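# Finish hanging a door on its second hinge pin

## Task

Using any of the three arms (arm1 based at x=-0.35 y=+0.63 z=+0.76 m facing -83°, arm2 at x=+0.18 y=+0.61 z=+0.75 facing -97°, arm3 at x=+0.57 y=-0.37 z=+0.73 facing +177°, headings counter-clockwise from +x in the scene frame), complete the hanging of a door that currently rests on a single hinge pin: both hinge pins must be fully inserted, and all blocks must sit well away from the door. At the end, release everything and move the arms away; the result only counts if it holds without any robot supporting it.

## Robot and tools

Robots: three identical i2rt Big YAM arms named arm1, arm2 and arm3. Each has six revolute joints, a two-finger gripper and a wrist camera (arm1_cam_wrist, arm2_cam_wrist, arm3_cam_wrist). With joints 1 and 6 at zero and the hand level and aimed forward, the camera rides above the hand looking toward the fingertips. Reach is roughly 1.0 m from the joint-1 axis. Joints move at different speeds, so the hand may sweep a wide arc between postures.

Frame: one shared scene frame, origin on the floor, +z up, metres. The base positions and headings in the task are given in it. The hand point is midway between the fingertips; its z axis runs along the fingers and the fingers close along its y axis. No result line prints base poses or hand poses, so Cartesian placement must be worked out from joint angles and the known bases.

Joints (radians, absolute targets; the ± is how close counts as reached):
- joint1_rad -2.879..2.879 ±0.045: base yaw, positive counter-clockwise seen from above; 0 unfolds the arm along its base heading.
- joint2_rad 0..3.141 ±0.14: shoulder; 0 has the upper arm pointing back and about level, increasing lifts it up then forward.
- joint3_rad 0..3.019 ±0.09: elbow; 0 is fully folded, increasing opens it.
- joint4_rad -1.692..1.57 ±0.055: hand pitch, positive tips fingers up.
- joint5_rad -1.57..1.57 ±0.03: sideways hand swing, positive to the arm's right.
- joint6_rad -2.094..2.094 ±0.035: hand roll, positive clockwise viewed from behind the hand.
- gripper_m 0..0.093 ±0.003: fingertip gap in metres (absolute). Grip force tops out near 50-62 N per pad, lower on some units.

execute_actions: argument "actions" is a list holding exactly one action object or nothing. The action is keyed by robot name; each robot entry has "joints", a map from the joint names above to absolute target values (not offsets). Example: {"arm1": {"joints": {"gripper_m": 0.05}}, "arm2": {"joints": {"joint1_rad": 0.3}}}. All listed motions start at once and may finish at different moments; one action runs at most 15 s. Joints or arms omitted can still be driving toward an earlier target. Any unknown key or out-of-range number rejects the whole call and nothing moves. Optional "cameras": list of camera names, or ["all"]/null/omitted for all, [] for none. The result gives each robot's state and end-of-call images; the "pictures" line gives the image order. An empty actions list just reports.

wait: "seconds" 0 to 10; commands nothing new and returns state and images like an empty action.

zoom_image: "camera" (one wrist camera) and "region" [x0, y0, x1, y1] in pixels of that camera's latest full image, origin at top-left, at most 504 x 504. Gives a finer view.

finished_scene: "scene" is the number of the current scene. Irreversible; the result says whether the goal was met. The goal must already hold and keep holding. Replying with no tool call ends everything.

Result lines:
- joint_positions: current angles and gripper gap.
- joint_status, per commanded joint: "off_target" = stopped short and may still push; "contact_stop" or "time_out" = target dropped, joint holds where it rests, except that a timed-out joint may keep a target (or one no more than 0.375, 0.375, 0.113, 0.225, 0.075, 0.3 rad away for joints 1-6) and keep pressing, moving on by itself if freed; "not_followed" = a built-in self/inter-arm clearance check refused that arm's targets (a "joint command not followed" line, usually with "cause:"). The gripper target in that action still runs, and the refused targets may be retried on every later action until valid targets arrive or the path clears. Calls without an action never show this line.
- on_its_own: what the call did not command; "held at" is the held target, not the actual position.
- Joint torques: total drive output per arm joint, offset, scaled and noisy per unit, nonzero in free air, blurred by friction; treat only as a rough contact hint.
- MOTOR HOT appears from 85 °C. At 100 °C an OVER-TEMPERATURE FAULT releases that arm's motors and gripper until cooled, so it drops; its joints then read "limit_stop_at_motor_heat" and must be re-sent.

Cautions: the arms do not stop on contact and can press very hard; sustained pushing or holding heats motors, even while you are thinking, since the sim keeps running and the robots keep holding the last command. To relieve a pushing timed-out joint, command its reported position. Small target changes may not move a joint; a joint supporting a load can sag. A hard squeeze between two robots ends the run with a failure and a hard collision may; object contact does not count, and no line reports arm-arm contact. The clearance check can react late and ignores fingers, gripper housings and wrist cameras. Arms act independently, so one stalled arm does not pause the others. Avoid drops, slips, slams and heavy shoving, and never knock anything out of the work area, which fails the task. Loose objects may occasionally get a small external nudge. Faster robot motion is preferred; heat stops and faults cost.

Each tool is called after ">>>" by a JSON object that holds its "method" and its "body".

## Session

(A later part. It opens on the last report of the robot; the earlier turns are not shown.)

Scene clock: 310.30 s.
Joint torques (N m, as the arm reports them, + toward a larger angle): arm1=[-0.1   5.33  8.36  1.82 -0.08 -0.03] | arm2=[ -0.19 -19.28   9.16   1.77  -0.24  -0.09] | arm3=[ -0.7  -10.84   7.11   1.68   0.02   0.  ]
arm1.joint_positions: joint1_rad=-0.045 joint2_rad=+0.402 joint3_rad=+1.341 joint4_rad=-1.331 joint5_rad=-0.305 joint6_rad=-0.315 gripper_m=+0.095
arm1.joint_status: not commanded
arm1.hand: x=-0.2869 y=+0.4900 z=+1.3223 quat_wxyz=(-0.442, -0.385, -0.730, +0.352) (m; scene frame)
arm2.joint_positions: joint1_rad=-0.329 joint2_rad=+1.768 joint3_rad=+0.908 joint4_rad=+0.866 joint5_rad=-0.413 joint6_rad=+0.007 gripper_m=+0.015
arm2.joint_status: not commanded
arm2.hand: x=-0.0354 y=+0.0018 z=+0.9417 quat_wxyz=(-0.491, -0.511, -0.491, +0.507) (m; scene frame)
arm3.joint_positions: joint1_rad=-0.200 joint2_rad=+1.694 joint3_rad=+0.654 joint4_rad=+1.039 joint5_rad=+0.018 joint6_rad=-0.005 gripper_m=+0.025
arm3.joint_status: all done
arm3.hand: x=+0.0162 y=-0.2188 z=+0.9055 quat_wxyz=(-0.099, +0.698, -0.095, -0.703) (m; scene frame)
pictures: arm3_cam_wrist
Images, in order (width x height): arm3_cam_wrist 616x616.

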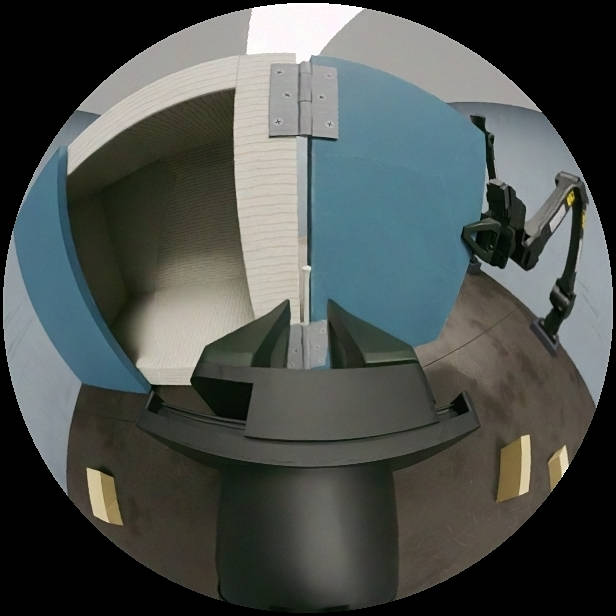

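>>> {"method": "execute_actions", "body": {"actions": [{"arm3":{"joints":{"joint4_rad":0.7,"gripper_m":0.06}}}], "cameras": ["arm3_cam_wrist"]}}

>>> {"method": "zoom_image", "body": {"camera": "arm3_cam_wrist", "region": [260, 140, 360, 300]}}

Scene clock: 322.17 s.
Joint torques (N m, as the arm reports them, + toward a larger angle): arm1=[-0.09  5.44  8.36  1.81 -0.1  -0.03] | arm2=[ -0.44 -19.35   9.26   1.7   -0.24  -0.09] | arm3=[ -0.6  -10.65   7.16   1.6    0.03   0.  ]
arm1.joint_positions: joint1_rad=-0.045 joint2_rad=+0.402 joint3_rad=+1.341 joint4_rad=-1.331 joint5_rad=-0.305 joint6_rad=-0.315 gripper_m=+0.095
arm1.joint_status: not commanded
arm1.hand: x=-0.2869 y=+0.4900 z=+1.3223 quat_wxyz=(-0.442, -0.385, -0.730, +0.352) (m; scene frame)
arm2.joint_positions: joint1_rad=-0.329 joint2_rad=+1.768 joint3_rad=+0.908 joint4_rad=+0.866 joint5_rad=-0.413 joint6_rad=+0.007 gripper_m=+0.015
arm2.joint_status: not commanded
arm2.hand: x=-0.0354 y=+0.0018 z=+0.9417 quat_wxyz=(-0.491, -0.511, -0.491, +0.507) (m; scene frame)
arm3.joint_positions: joint1_rad=-0.200 joint2_rad=+1.694 joint3_rad=+0.654 joint4_rad=+0.711 joint5_rad=+0.018 joint6_rad=-0.005 gripper_m=+0.060
arm3.joint_status: all done
arm3.hand: x=+0.0283 y=-0.2220 z=+0.8262 quat_wxyz=(-0.084, +0.803, -0.107, -0.580) (m; scene frame)
pictures: arm3_cam_wrist
Images, in order (width x height): arm3_cam_wrist 616x616.

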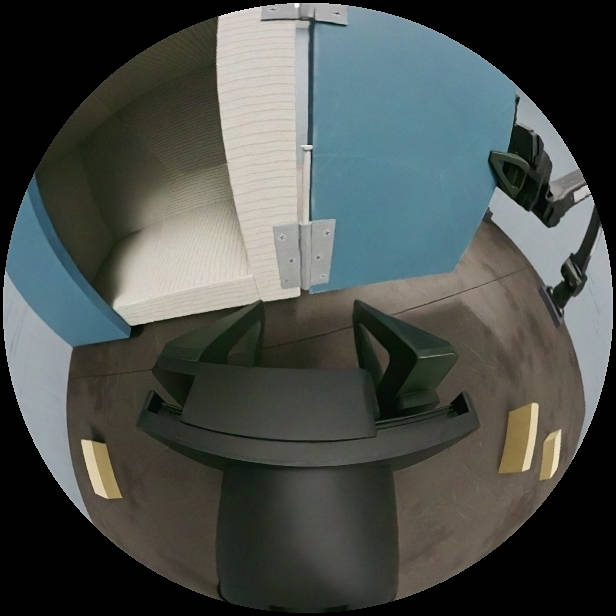

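Region (260, 140, 360, 300) of arm3_cam_wrist's 616x616 image, scaled by 3.150, with more detail than that image has; it fills the left 315 columns of this view, and the rest is white.

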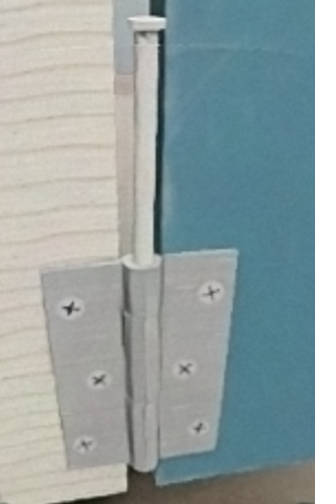

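>>> {"method": "zoom_image", "body": {"camera": "arm3_cam_wrist", "region": [285, 215, 330, 295]}}

Region (285, 215, 330, 295) of arm3_cam_wrist's 616x616 image, scaled by 6.300, with more detail than that image has; it fills the left 284 columns of this view, and the rest is white.

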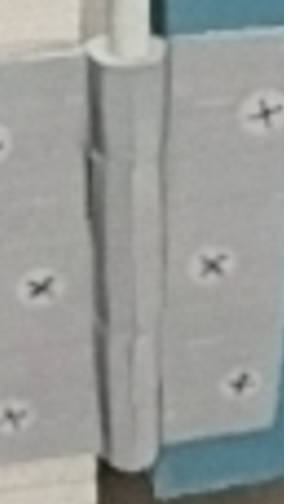

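>>> {"method": "execute_actions", "body": {"actions": [{"arm3":{"joints":{"joint2_rad":1.42,"joint4_rad":0.38,"joint6_rad":-1.57,"joint5_rad":0.015,"gripper_m":0}},"arm2":{"joints":{"joint2_rad":1.742}}}], "cameras": []}}

>>> {"method": "execute_actions", "body": {"actions": [{"arm3":{"joints":{"joint2_rad":1.50,"joint3_rad":1.0,"joint4_rad":0.132}}}], "cameras": []}}

>>> {"method": "execute_actions", "body": {"actions": [{"arm3":{"joints":{"joint2_rad":1.572}}}], "cameras": ["arm3_cam_wrist"]}}

Scene clock: 359.47 s.
Joint torques (N m, as the arm reports them, + toward a larger angle): arm1=[-0.11  5.37  8.35  1.8  -0.1  -0.02] | arm2=[ -0.2  -20.52   9.11   1.68  -0.23  -0.08] | arm3=[-0.77 -8.25  9.11  1.6  -0.02  0.04]
arm1.joint_positions: joint1_rad=-0.045 joint2_rad=+0.402 joint3_rad=+1.341 joint4_rad=-1.331 joint5_rad=-0.305 joint6_rad=-0.315 gripper_m=+0.095
arm1.joint_status: not commanded
arm1.hand: x=-0.2869 y=+0.4900 z=+1.3223 quat_wxyz=(-0.442, -0.385, -0.730, +0.352) (m; scene frame)
arm2.joint_positions: joint1_rad=-0.329 joint2_rad=+1.767 joint3_rad=+0.908 joint4_rad=+0.865 joint5_rad=-0.413 joint6_rad=+0.008 gripper_m=+0.015
arm2.joint_status: all done
arm2.hand: x=-0.0354 y=+0.0018 z=+0.9419 quat_wxyz=(-0.491, -0.511, -0.491, +0.507) (m; scene frame)
arm3.joint_positions: joint1_rad=-0.200 joint2_rad=+1.408 joint3_rad=+0.654 joint4_rad=+0.391 joint5_rad=+0.017 joint6_rad=-1.558 gripper_m=+0.001
arm3.joint_status: all done
arm3.hand: x=+0.0542 y=-0.2290 z=+0.9035 quat_wxyz=(-0.455, +0.656, +0.493, -0.347) (m; scene frame)
pictures: none
No camera images: the call's "cameras" was empty. Leave "cameras" out to get every camera's image.

Scene clock: 360.63 s.
Joint torques (N m, as the arm reports them, + toward a larger angle): arm1=[-0.1   5.45  8.42  1.82 -0.09 -0.02] | arm2=[ -0.21 -20.75   9.23   1.83  -0.26  -0.11] | arm3=[ -0.69 -11.21  12.04   1.57  -0.02   0.04]
arm1.joint_positions: joint1_rad=-0.045 joint2_rad=+0.402 joint3_rad=+1.341 joint4_rad=-1.331 joint5_rad=-0.305 joint6_rad=-0.315 gripper_m=+0.095
arm1.joint_status: not commanded
arm1.hand: x=-0.2869 y=+0.4900 z=+1.3223 quat_wxyz=(-0.442, -0.385, -0.730, +0.352) (m; scene frame)
arm2.joint_positions: joint1_rad=-0.329 joint2_rad=+1.767 joint3_rad=+0.908 joint4_rad=+0.865 joint5_rad=-0.413 joint6_rad=+0.008 gripper_m=+0.015
arm2.joint_status: not commanded
arm2.hand: x=-0.0354 y=+0.0018 z=+0.9419 quat_wxyz=(-0.491, -0.511, -0.491, +0.507) (m; scene frame)
arm3.joint_positions: joint1_rad=-0.200 joint2_rad=+1.495 joint3_rad=+0.975 joint4_rad=+0.143 joint5_rad=+0.017 joint6_rad=-1.560 gripper_m=+0.001
arm3.joint_status: all done
arm3.hand: x=-0.0274 y=-0.2075 z=+0.9704 quat_wxyz=(-0.451, +0.659, +0.496, -0.342) (m; scene frame)
pictures: none
No camera images: the call's "cameras" was empty. Leave "cameras" out to get every camera's image.

Scene clock: 361.37 s.
Joint torques (N m, as the arm reports them, + toward a larger angle): arm1=[-0.16  5.47  8.38  1.82 -0.1  -0.03] | arm2=[ -0.52 -20.5    9.2    1.8   -0.25  -0.11] | arm3=[ -0.67 -12.05  11.59   1.64  -0.1    0.04]
arm1.joint_positions: joint1_rad=-0.045 joint2_rad=+0.402 joint3_rad=+1.341 joint4_rad=-1.331 joint5_rad=-0.305 joint6_rad=-0.315 gripper_m=+0.095
arm1.joint_status: not commanded
arm1.hand: x=-0.2869 y=+0.4900 z=+1.3223 quat_wxyz=(-0.442, -0.385, -0.730, +0.352) (m; scene frame)
arm2.joint_positions: joint1_rad=-0.329 joint2_rad=+1.767 joint3_rad=+0.908 joint4_rad=+0.865 joint5_rad=-0.413 joint6_rad=+0.008 gripper_m=+0.015
arm2.joint_status: not commanded
arm2.hand: x=-0.0354 y=+0.0018 z=+0.9419 quat_wxyz=(-0.491, -0.511, -0.491, +0.507) (m; scene frame)
arm3.joint_positions: joint1_rad=-0.200 joint2_rad=+1.570 joint3_rad=+0.975 joint4_rad=+0.139 joint5_rad=+0.018 joint6_rad=-1.560 gripper_m=+0.001
arm3.joint_status: all done
arm3.hand: x=-0.0332 y=-0.2057 z=+0.9244 quat_wxyz=(-0.425, +0.676, +0.509, -0.322) (m; scene frame)
pictures: arm3_cam_wrist
Images, in order (width x height): arm3_cam_wrist 616x616.

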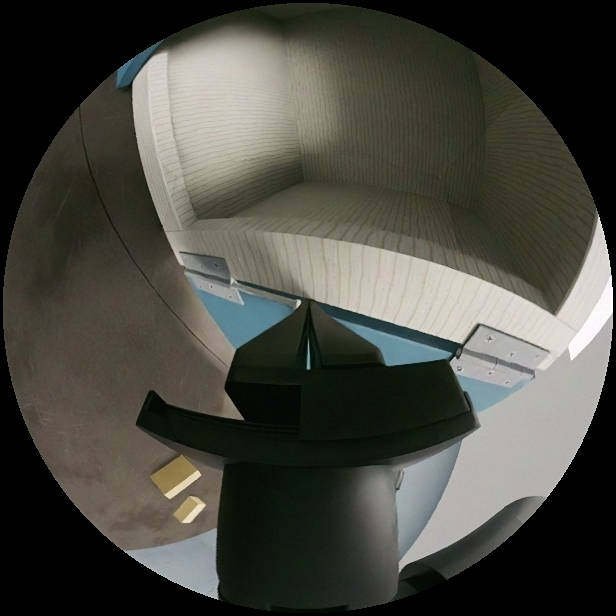

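>>> {"method": "zoom_image", "body": {"camera": "arm3_cam_wrist", "region": [170, 240, 340, 340]}}

Region (170, 240, 340, 340) of arm3_cam_wrist's 616x616 image, scaled by 2.965, with more detail than that image has; it fills the top 296 rows of this view, and the rest is white.

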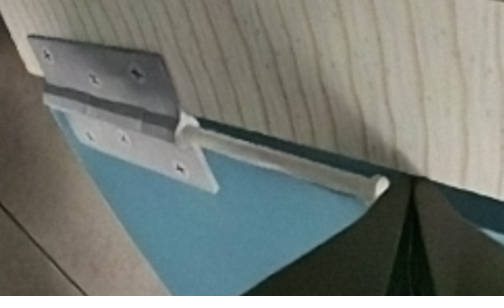

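>>> {"method": "execute_actions", "body": {"actions": [{"arm3":{"joints":{"joint2_rad":1.622,"joint3_rad":0.948,"joint4_rad":0.222,"joint5_rad":0.008}}}], "cameras": ["arm3_cam_wrist"]}}

>>> {"method": "zoom_image", "body": {"camera": "arm3_cam_wrist", "region": [170, 240, 340, 340]}}

Scene clock: 376.70 s.
Joint torques (N m, as the arm reports them, + toward a larger angle): arm1=[-0.16  5.35  8.4   1.84 -0.08 -0.03] | arm2=[  0.01 -20.46   9.26   1.84  -0.25  -0.07] | arm3=[ -0.74 -10.89   9.16   2.56  -0.37   0.04]
arm1.joint_positions: joint1_rad=-0.045 joint2_rad=+0.402 joint3_rad=+1.341 joint4_rad=-1.331 joint5_rad=-0.305 joint6_rad=-0.315 gripper_m=+0.095
arm1.joint_status: not commanded
arm1.hand: x=-0.2869 y=+0.4900 z=+1.3223 quat_wxyz=(-0.442, -0.385, -0.730, +0.352) (m; scene frame)
arm2.joint_positions: joint1_rad=-0.329 joint2_rad=+1.767 joint3_rad=+0.908 joint4_rad=+0.864 joint5_rad=-0.413 joint6_rad=+0.008 gripper_m=+0.015
arm2.joint_status: not commanded
arm2.hand: x=-0.0354 y=+0.0018 z=+0.9418 quat_wxyz=(-0.491, -0.511, -0.491, +0.507) (m; scene frame)
arm3.joint_positions: joint1_rad=-0.200 joint2_rad=+1.602 joint3_rad=+0.949 joint4_rad=+0.206 joint5_rad=+0.017 joint6_rad=-1.560 gripper_m=+0.001
arm3.joint_status: all done
arm3.hand: x=-0.0336 y=-0.2058 z=+0.9067 quat_wxyz=(-0.428, +0.674, +0.508, -0.325) (m; scene frame)
pictures: arm3_cam_wrist
Images, in order (width x height): arm3_cam_wrist 616x616.

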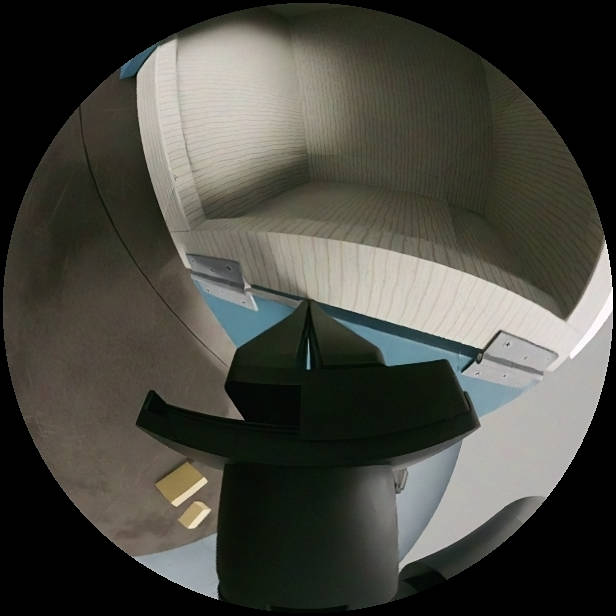

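Region (170, 240, 340, 340) of arm3_cam_wrist's 616x616 image, scaled by 2.965, with more detail than that image has; it fills the top 296 rows of this view, and the rest is white.

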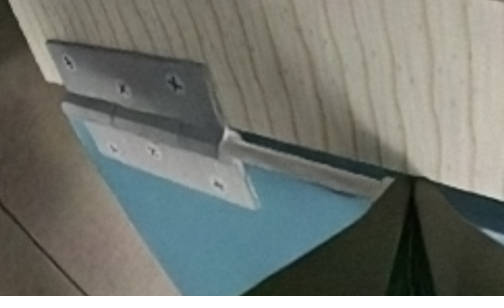

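>>> {"method": "execute_actions", "body": {"actions": [{"arm3":{"joints":{"joint2_rad":1.655,"joint3_rad":0.922,"joint4_rad":0.28,"joint5_rad":0.016}}}], "cameras": ["arm3_cam_wrist"]}}

>>> {"method": "zoom_image", "body": {"camera": "arm3_cam_wrist", "region": [170, 240, 340, 340]}}

Scene clock: 383.73 s.
Joint torques (N m, as the arm reports them, + toward a larger angle): arm1=[-0.08  5.34  8.36  1.82 -0.09 -0.03] | arm2=[ -0.27 -20.34   9.22   1.81  -0.24  -0.07] | arm3=[ -0.71 -11.37   8.64   2.49  -0.08   0.04]
arm1.joint_positions: joint1_rad=-0.045 joint2_rad=+0.402 joint3_rad=+1.341 joint4_rad=-1.331 joint5_rad=-0.305 joint6_rad=-0.315 gripper_m=+0.095
arm1.joint_status: not commanded
arm1.hand: x=-0.2869 y=+0.4900 z=+1.3223 quat_wxyz=(-0.442, -0.385, -0.730, +0.352) (m; scene frame)
arm2.joint_positions: joint1_rad=-0.329 joint2_rad=+1.767 joint3_rad=+0.908 joint4_rad=+0.864 joint5_rad=-0.413 joint6_rad=+0.008 gripper_m=+0.015
arm2.joint_status: not commanded
arm2.hand: x=-0.0354 y=+0.0018 z=+0.9418 quat_wxyz=(-0.491, -0.511, -0.491, +0.507) (m; scene frame)
arm3.joint_positions: joint1_rad=-0.200 joint2_rad=+1.637 joint3_rad=+0.925 joint4_rad=+0.265 joint5_rad=+0.019 joint6_rad=-1.560 gripper_m=+0.001
arm3.joint_status: all done
arm3.hand: x=-0.0326 y=-0.2057 z=+0.8858 quat_wxyz=(-0.429, +0.674, +0.507, -0.324) (m; scene frame)
pictures: arm3_cam_wrist
Images, in order (width x height): arm3_cam_wrist 616x616.

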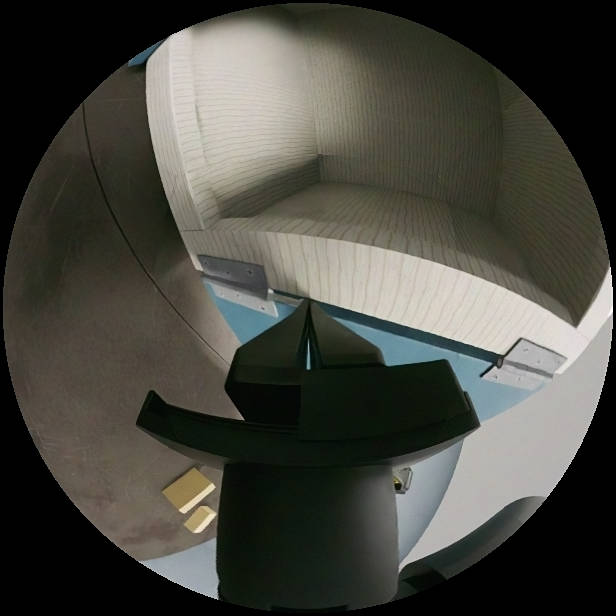

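Region (170, 240, 340, 340) of arm3_cam_wrist's 616x616 image, scaled by 2.965, with more detail than that image has; it fills the top 296 rows of this view, and the rest is white.

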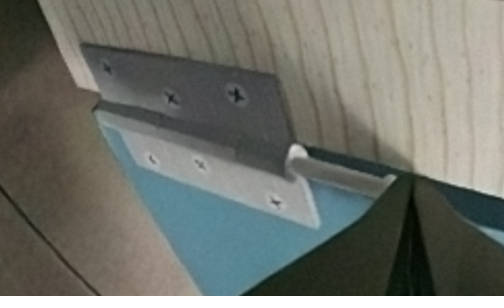

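Going in. Continue.

>>> {"method": "execute_actions", "body": {"actions": [{"arm3":{"joints":{"joint2_rad":1.695,"joint3_rad":0.897,"joint4_rad":0.345}}}], "cameras": []}}

>>> {"method": "execute_actions", "body": {"actions": [{"arm3":{"joints":{"joint2_rad":1.73,"joint3_rad":0.882,"joint4_rad":0.39}}}], "cameras": ["arm3_cam_wrist"]}}

>>> {"method": "zoom_image", "body": {"camera": "arm3_cam_wrist", "region": [200, 240, 370, 340]}}

Scene clock: 390.77 s.
Joint torques (N m, as the arm reports them, + toward a larger angle): arm1=[-0.18  5.38  8.38  1.82 -0.09 -0.03] | arm2=[ -0.21 -20.74   9.24   1.74  -0.23  -0.12] | arm3=[ -0.75 -11.74   8.3    2.45  -0.03   0.04]
arm1.joint_positions: joint1_rad=-0.045 joint2_rad=+0.402 joint3_rad=+1.341 joint4_rad=-1.331 joint5_rad=-0.305 joint6_rad=-0.315 gripper_m=+0.095
arm1.joint_status: not commanded
arm1.hand: x=-0.2869 y=+0.4900 z=+1.3223 quat_wxyz=(-0.442, -0.385, -0.730, +0.352) (m; scene frame)
arm2.joint_positions: joint1_rad=-0.329 joint2_rad=+1.767 joint3_rad=+0.908 joint4_rad=+0.864 joint5_rad=-0.413 joint6_rad=+0.008 gripper_m=+0.015
arm2.joint_status: not commanded
arm2.hand: x=-0.0354 y=+0.0018 z=+0.9418 quat_wxyz=(-0.491, -0.511, -0.491, +0.507) (m; scene frame)
arm3.joint_positions: joint1_rad=-0.200 joint2_rad=+1.681 joint3_rad=+0.899 joint4_rad=+0.331 joint5_rad=+0.018 joint6_rad=-1.560 gripper_m=+0.001
arm3.joint_status: all done
arm3.hand: x=-0.0306 y=-0.2065 z=+0.8605 quat_wxyz=(-0.427, +0.675, +0.508, -0.323) (m; scene frame)
pictures: none
No camera images: the call's "cameras" was empty. Leave "cameras" out to get every camera's image.

Scene clock: 391.40 s.
Joint torques (N m, as the arm reports them, + toward a larger angle): arm1=[-0.02  5.32  8.38  1.82 -0.09 -0.02] | arm2=[ -0.45 -20.74   9.28   1.7   -0.24  -0.11] | arm3=[ -0.71 -10.08   7.65   2.18  -0.04   0.05]
arm1.joint_positions: joint1_rad=-0.045 joint2_rad=+0.402 joint3_rad=+1.341 joint4_rad=-1.331 joint5_rad=-0.305 joint6_rad=-0.315 gripper_m=+0.095
arm1.joint_status: not commanded
arm1.hand: x=-0.2869 y=+0.4900 z=+1.3223 quat_wxyz=(-0.442, -0.385, -0.730, +0.352) (m; scene frame)
arm2.joint_positions: joint1_rad=-0.329 joint2_rad=+1.767 joint3_rad=+0.908 joint4_rad=+0.864 joint5_rad=-0.413 joint6_rad=+0.008 gripper_m=+0.015
arm2.joint_status: not commanded
arm2.hand: x=-0.0354 y=+0.0018 z=+0.9418 quat_wxyz=(-0.491, -0.511, -0.491, +0.507) (m; scene frame)
arm3.joint_positions: joint1_rad=-0.200 joint2_rad=+1.695 joint3_rad=+0.891 joint4_rad=+0.383 joint5_rad=+0.018 joint6_rad=-1.560 gripper_m=+0.001
arm3.joint_status: all done
arm3.hand: x=-0.0328 y=-0.2059 z=+0.8598 quat_wxyz=(-0.437, +0.668, +0.503, -0.331) (m; scene frame)
pictures: arm3_cam_wrist
Images, in order (width x height): arm3_cam_wrist 616x616.

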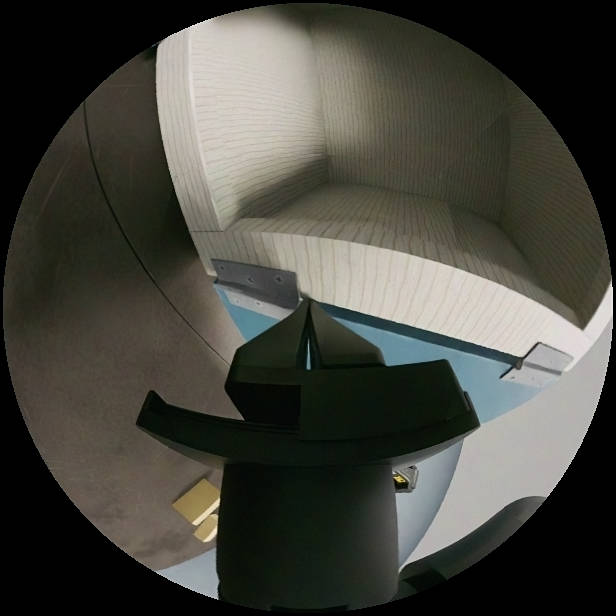

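Region (200, 240, 370, 340) of arm3_cam_wrist's 616x616 image, scaled by 2.965, with more detail than that image has; it fills the top 296 rows of this view, and the rest is white.

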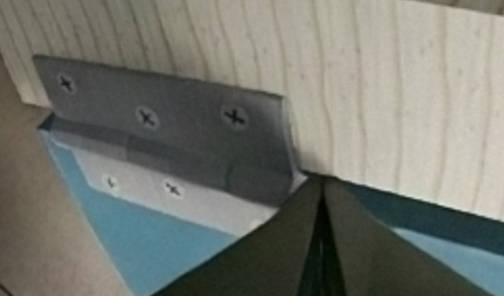

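>>> {"method": "execute_actions", "body": {"actions": [{"arm3":{"joints":{"joint2_rad":1.62,"joint3_rad":0.80,"joint4_rad":0.37}},"arm2":{"joints":{"joint2_rad":1.77,"gripper_m":0.08}}}], "cameras": ["arm3_cam_wrist"]}}

>>> {"method": "execute_actions", "body": {"actions": [{"arm3":{"joints":{"joint2_rad":1.52,"joint3_rad":0.62,"joint4_rad":0.6,"joint6_rad":0,"gripper_m":0.07}},"arm2":{"joints":{"joint1_rad":-0.345,"joint2_rad":1.533,"joint3_rad":0.611,"joint4_rad":0.923}}}]}}

Scene clock: 409.03 s.
Joint torques (N m, as the arm reports them, + toward a larger angle): arm1=[-0.15  5.36  8.36  1.8  -0.09 -0.03] | arm2=[ -0.25 -18.06   9.2    1.8   -0.01  -0.1 ] | arm3=[ -0.74 -12.15   8.94   1.69  -0.02   0.05]
arm1.joint_positions: joint1_rad=-0.045 joint2_rad=+0.402 joint3_rad=+1.341 joint4_rad=-1.331 joint5_rad=-0.305 joint6_rad=-0.315 gripper_m=+0.095
arm1.joint_status: not commanded
arm1.hand: x=-0.2869 y=+0.4900 z=+1.3223 quat_wxyz=(-0.442, -0.385, -0.730, +0.352) (m; scene frame)
arm2.joint_positions: joint1_rad=-0.329 joint2_rad=+1.767 joint3_rad=+0.908 joint4_rad=+0.864 joint5_rad=-0.418 joint6_rad=+0.008 gripper_m=+0.080
arm2.joint_status: all done
arm2.hand: x=-0.0346 y=+0.0018 z=+0.9418 quat_wxyz=(-0.492, -0.510, -0.492, +0.505) (m; scene frame)
arm3.joint_positions: joint1_rad=-0.200 joint2_rad=+1.629 joint3_rad=+0.790 joint4_rad=+0.377 joint5_rad=+0.018 joint6_rad=-1.560 gripper_m=+0.001
arm3.joint_status: all done
arm3.hand: x=+0.0045 y=-0.2157 z=+0.8481 quat_wxyz=(-0.423, +0.677, +0.510, -0.320) (m; scene frame)
pictures: arm3_cam_wrist
Images, in order (width x height): arm3_cam_wrist 616x616.

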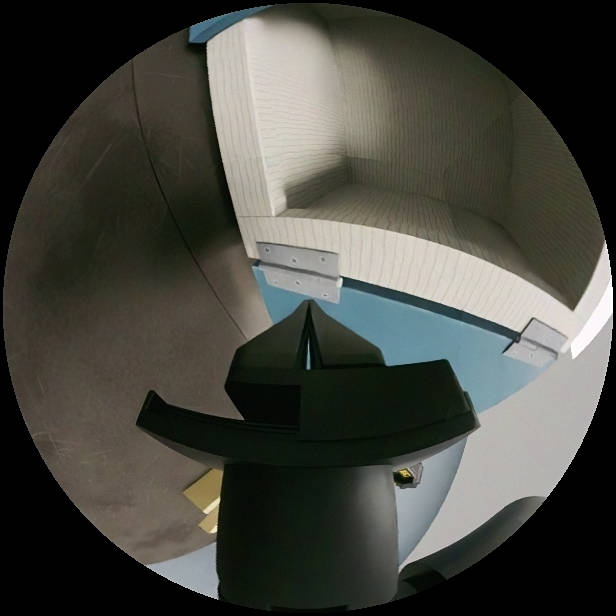

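Scene clock: 411.20 s.
Joint torques (N m, as the arm reports them, + toward a larger angle): arm1=[-0.09  5.32  8.36  1.83 -0.1  -0.02] | arm2=[ -0.76 -11.29   6.54   2.99   0.    -0.1 ] | arm3=[-0.74 -9.27  8.1   2.71  0.03  0.13]
arm1.joint_positions: joint1_rad=-0.045 joint2_rad=+0.402 joint3_rad=+1.341 joint4_rad=-1.331 joint5_rad=-0.305 joint6_rad=-0.315 gripper_m=+0.095
arm1.joint_status: not commanded
arm1.hand: x=-0.2869 y=+0.4900 z=+1.3223 quat_wxyz=(-0.442, -0.385, -0.730, +0.352) (m; scene frame)
arm2.joint_positions: joint1_rad=-0.339 joint2_rad=+1.518 joint3_rad=+0.614 joint4_rad=+0.905 joint5_rad=-0.418 joint6_rad=+0.008 gripper_m=+0.080
arm2.joint_status: all done
arm2.hand: x=+0.0062 y=+0.0989 z=+0.9545 quat_wxyz=(-0.489, -0.514, -0.490, +0.506) (m; scene frame)
arm3.joint_positions: joint1_rad=-0.200 joint2_rad=+1.515 joint3_rad=+0.616 joint4_rad=+0.581 joint5_rad=+0.018 joint6_rad=-0.012 gripper_m=+0.070
arm3.joint_status: all done
arm3.hand: x=+0.0500 y=-0.2277 z=+0.8738 quat_wxyz=(-0.086, +0.800, -0.104, -0.584) (m; scene frame)
pictures: arm1_cam_wrist, arm2_cam_wrist, arm3_cam_wrist
Images, in order (width x height): arm1_cam_wrist 616x616, arm2_cam_wrist 616x616, arm3_cam_wrist 616x616.

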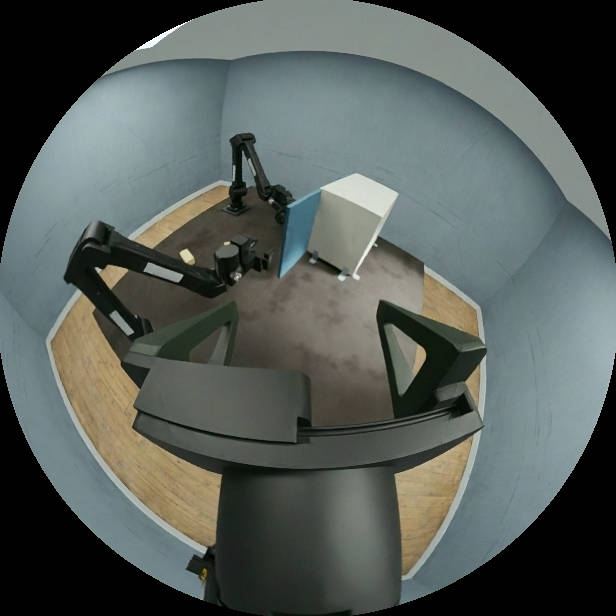

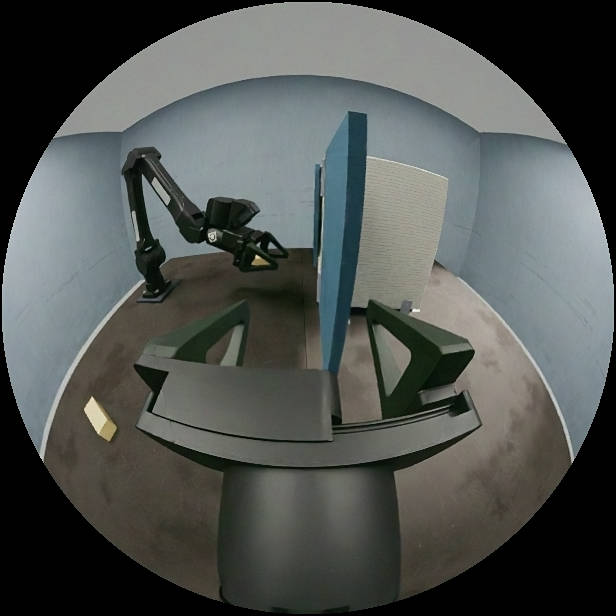

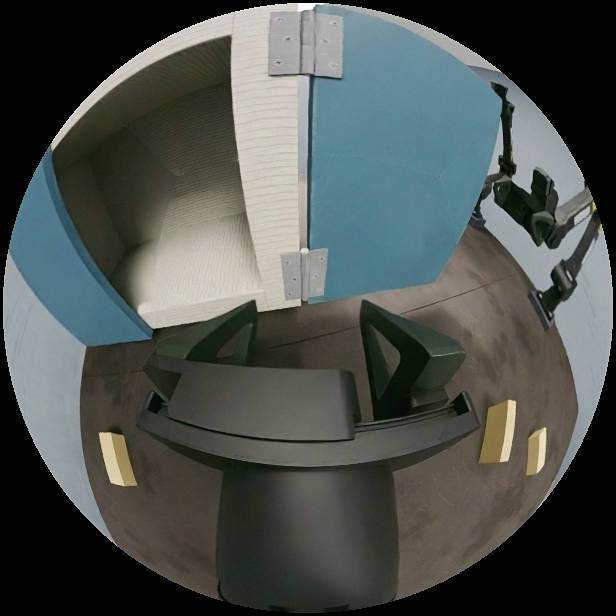

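>>> {"method": "zoom_image", "body": {"camera": "arm3_cam_wrist", "region": [280, 235, 335, 305]}}

>>> {"method": "execute_actions", "body": {"actions": [{"arm3":{"joints":{"joint2_rad":1.1,"joint3_rad":0.8,"joint4_rad":0.0}},"arm2":{"joints":{"joint2_rad":1.1,"joint3_rad":0.7,"joint4_rad":0.3}}}]}}

Region (280, 235, 335, 305) of arm3_cam_wrist's 616x616 image, scaled by 7.200, with more detail than that image has; it fills the left 396 columns of this view, and the rest is white.

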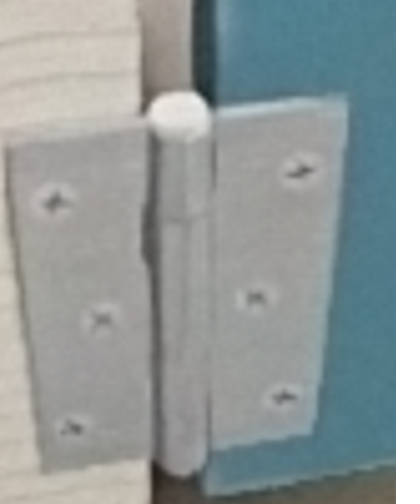

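Scene clock: 416.90 s.
Joint torques (N m, as the arm reports them, + toward a larger angle): arm1=[-0.12  5.39  8.38  1.81 -0.1  -0.02] | arm2=[-0.98 -6.36 11.57  1.48 -0.05 -0.08] | arm3=[-0.77 -6.35 12.17  1.6   0.03  0.13]
arm1.joint_positions: joint1_rad=-0.045 joint2_rad=+0.402 joint3_rad=+1.341 joint4_rad=-1.331 joint5_rad=-0.305 joint6_rad=-0.315 gripper_m=+0.095
arm1.joint_status: not commanded
arm1.hand: x=-0.2869 y=+0.4900 z=+1.3223 quat_wxyz=(-0.442, -0.385, -0.730, +0.352) (m; scene frame)
arm2.joint_positions: joint1_rad=-0.339 joint2_rad=+1.086 joint3_rad=+0.665 joint4_rad=+0.321 joint5_rad=-0.418 joint6_rad=+0.008 gripper_m=+0.080
arm2.joint_status: all done
arm2.hand: x=+0.0299 y=+0.1454 z=+1.0607 quat_wxyz=(-0.476, -0.547, -0.501, +0.472) (m; scene frame)
arm3.joint_positions: joint1_rad=-0.200 joint2_rad=+1.095 joint3_rad=+0.783 joint4_rad=+0.010 joint5_rad=+0.018 joint6_rad=-0.011 gripper_m=+0.070
arm3.joint_status: all done
arm3.hand: x=+0.0835 y=-0.2364 z=+1.0444 quat_wxyz=(-0.087, +0.796, -0.104, -0.590) (m; scene frame)
pictures: arm1_cam_wrist, arm2_cam_wrist, arm3_cam_wrist
Images, in order (width x height): arm1_cam_wrist 616x616, arm2_cam_wrist 616x616, arm3_cam_wrist 616x616.

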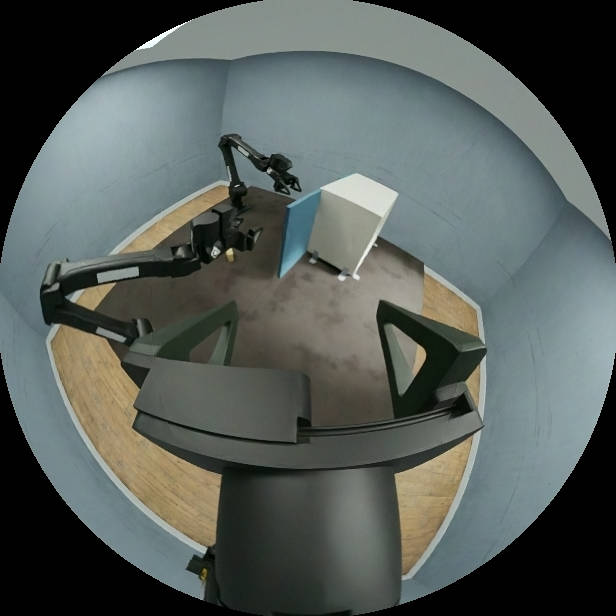

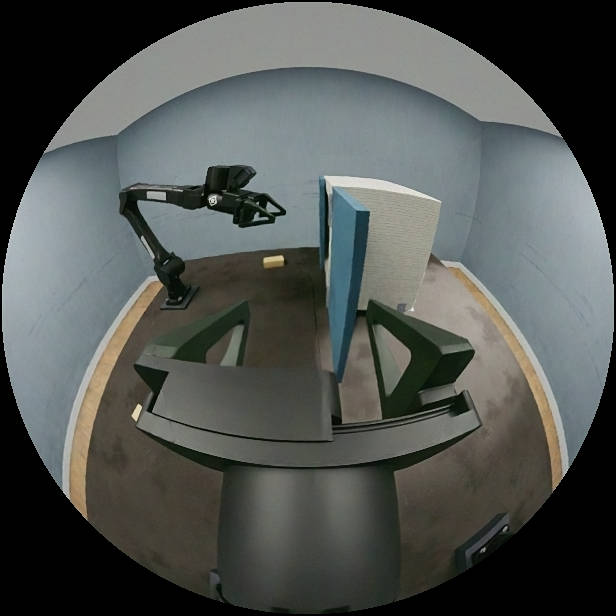

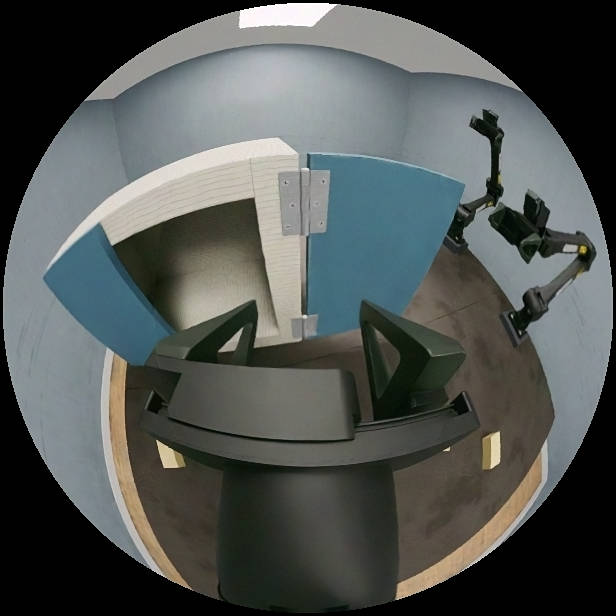

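>>> {"method": "zoom_image", "body": {"camera": "arm3_cam_wrist", "region": [280, 155, 335, 215]}}

Region (280, 155, 335, 215) of arm3_cam_wrist's 616x616 image, scaled by 8.400, with more detail than that image has; it fills the left 462 columns of this view, and the rest is white.

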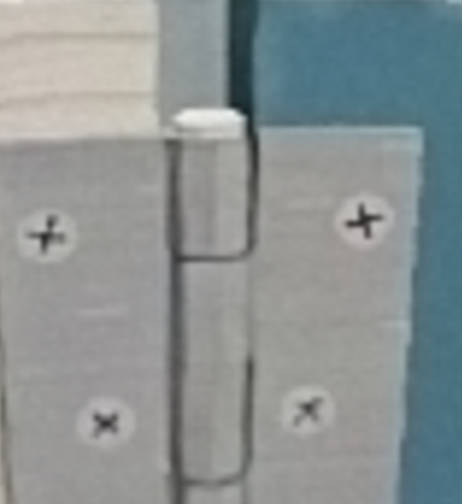

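>>> {"method": "execute_actions", "body": {"actions": [{"arm3":{"joints":{"joint2_rad":0.8,"joint3_rad":0.6,"joint4_rad":-0.3}},"arm2":{"joints":{"joint2_rad":0.8,"joint3_rad":0.6,"joint4_rad":-0.2}}}], "cameras": ["arm1_cam_wrist"]}}

>>> {"method": "finished_scene", "body": {"scene": 2}}

Scene clock: 427.53 s.
Joint torques (N m, as the arm reports them, + toward a larger angle): arm1=[-0.21  5.37  8.37  1.81 -0.09 -0.02] | arm2=[-1.22 -3.    9.54  1.61 -0.13 -0.12] | arm3=[-0.67 -2.68 11.73  1.55  0.03  0.13]
arm1.joint_positions: joint1_rad=-0.045 joint2_rad=+0.402 joint3_rad=+1.341 joint4_rad=-1.331 joint5_rad=-0.305 joint6_rad=-0.315 gripper_m=+0.095
arm1.joint_status: not commanded
arm1.hand: x=-0.2869 y=+0.4900 z=+1.3223 quat_wxyz=(-0.442, -0.385, -0.730, +0.352) (m; scene frame)
arm2.joint_positions: joint1_rad=-0.339 joint2_rad=+0.789 joint3_rad=+0.603 joint4_rad=-0.179 joint5_rad=-0.418 joint6_rad=+0.008 gripper_m=+0.080
arm2.joint_status: all done
arm2.hand: x=+0.0695 y=+0.2259 z=+1.0373 quat_wxyz=(-0.436, -0.627, -0.525, +0.377) (m; scene frame)
arm3.joint_positions: joint1_rad=-0.200 joint2_rad=+0.794 joint3_rad=+0.590 joint4_rad=-0.289 joint5_rad=+0.018 joint6_rad=-0.011 gripper_m=+0.070
arm3.joint_status: all done
arm3.hand: x=+0.1909 y=-0.2648 z=+0.9896 quat_wxyz=(-0.077, +0.849, -0.110, -0.511) (m; scene frame)
pictures: arm1_cam_wrist
Images, in order (width x height): arm1_cam_wrist 616x616.

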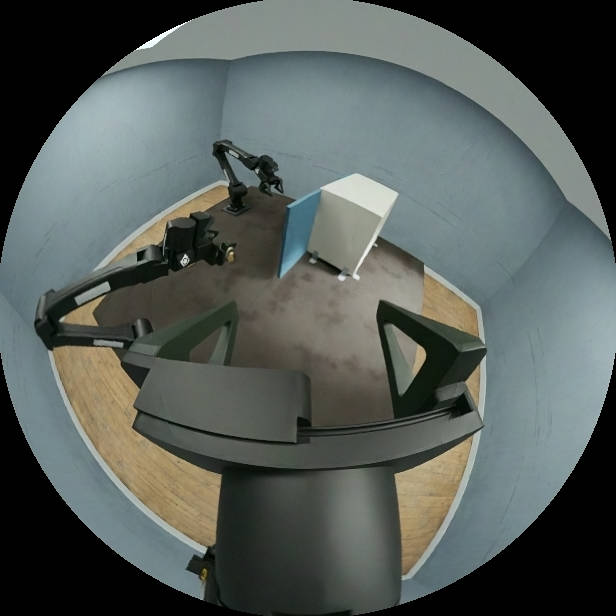

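The scene is finished: the task was done.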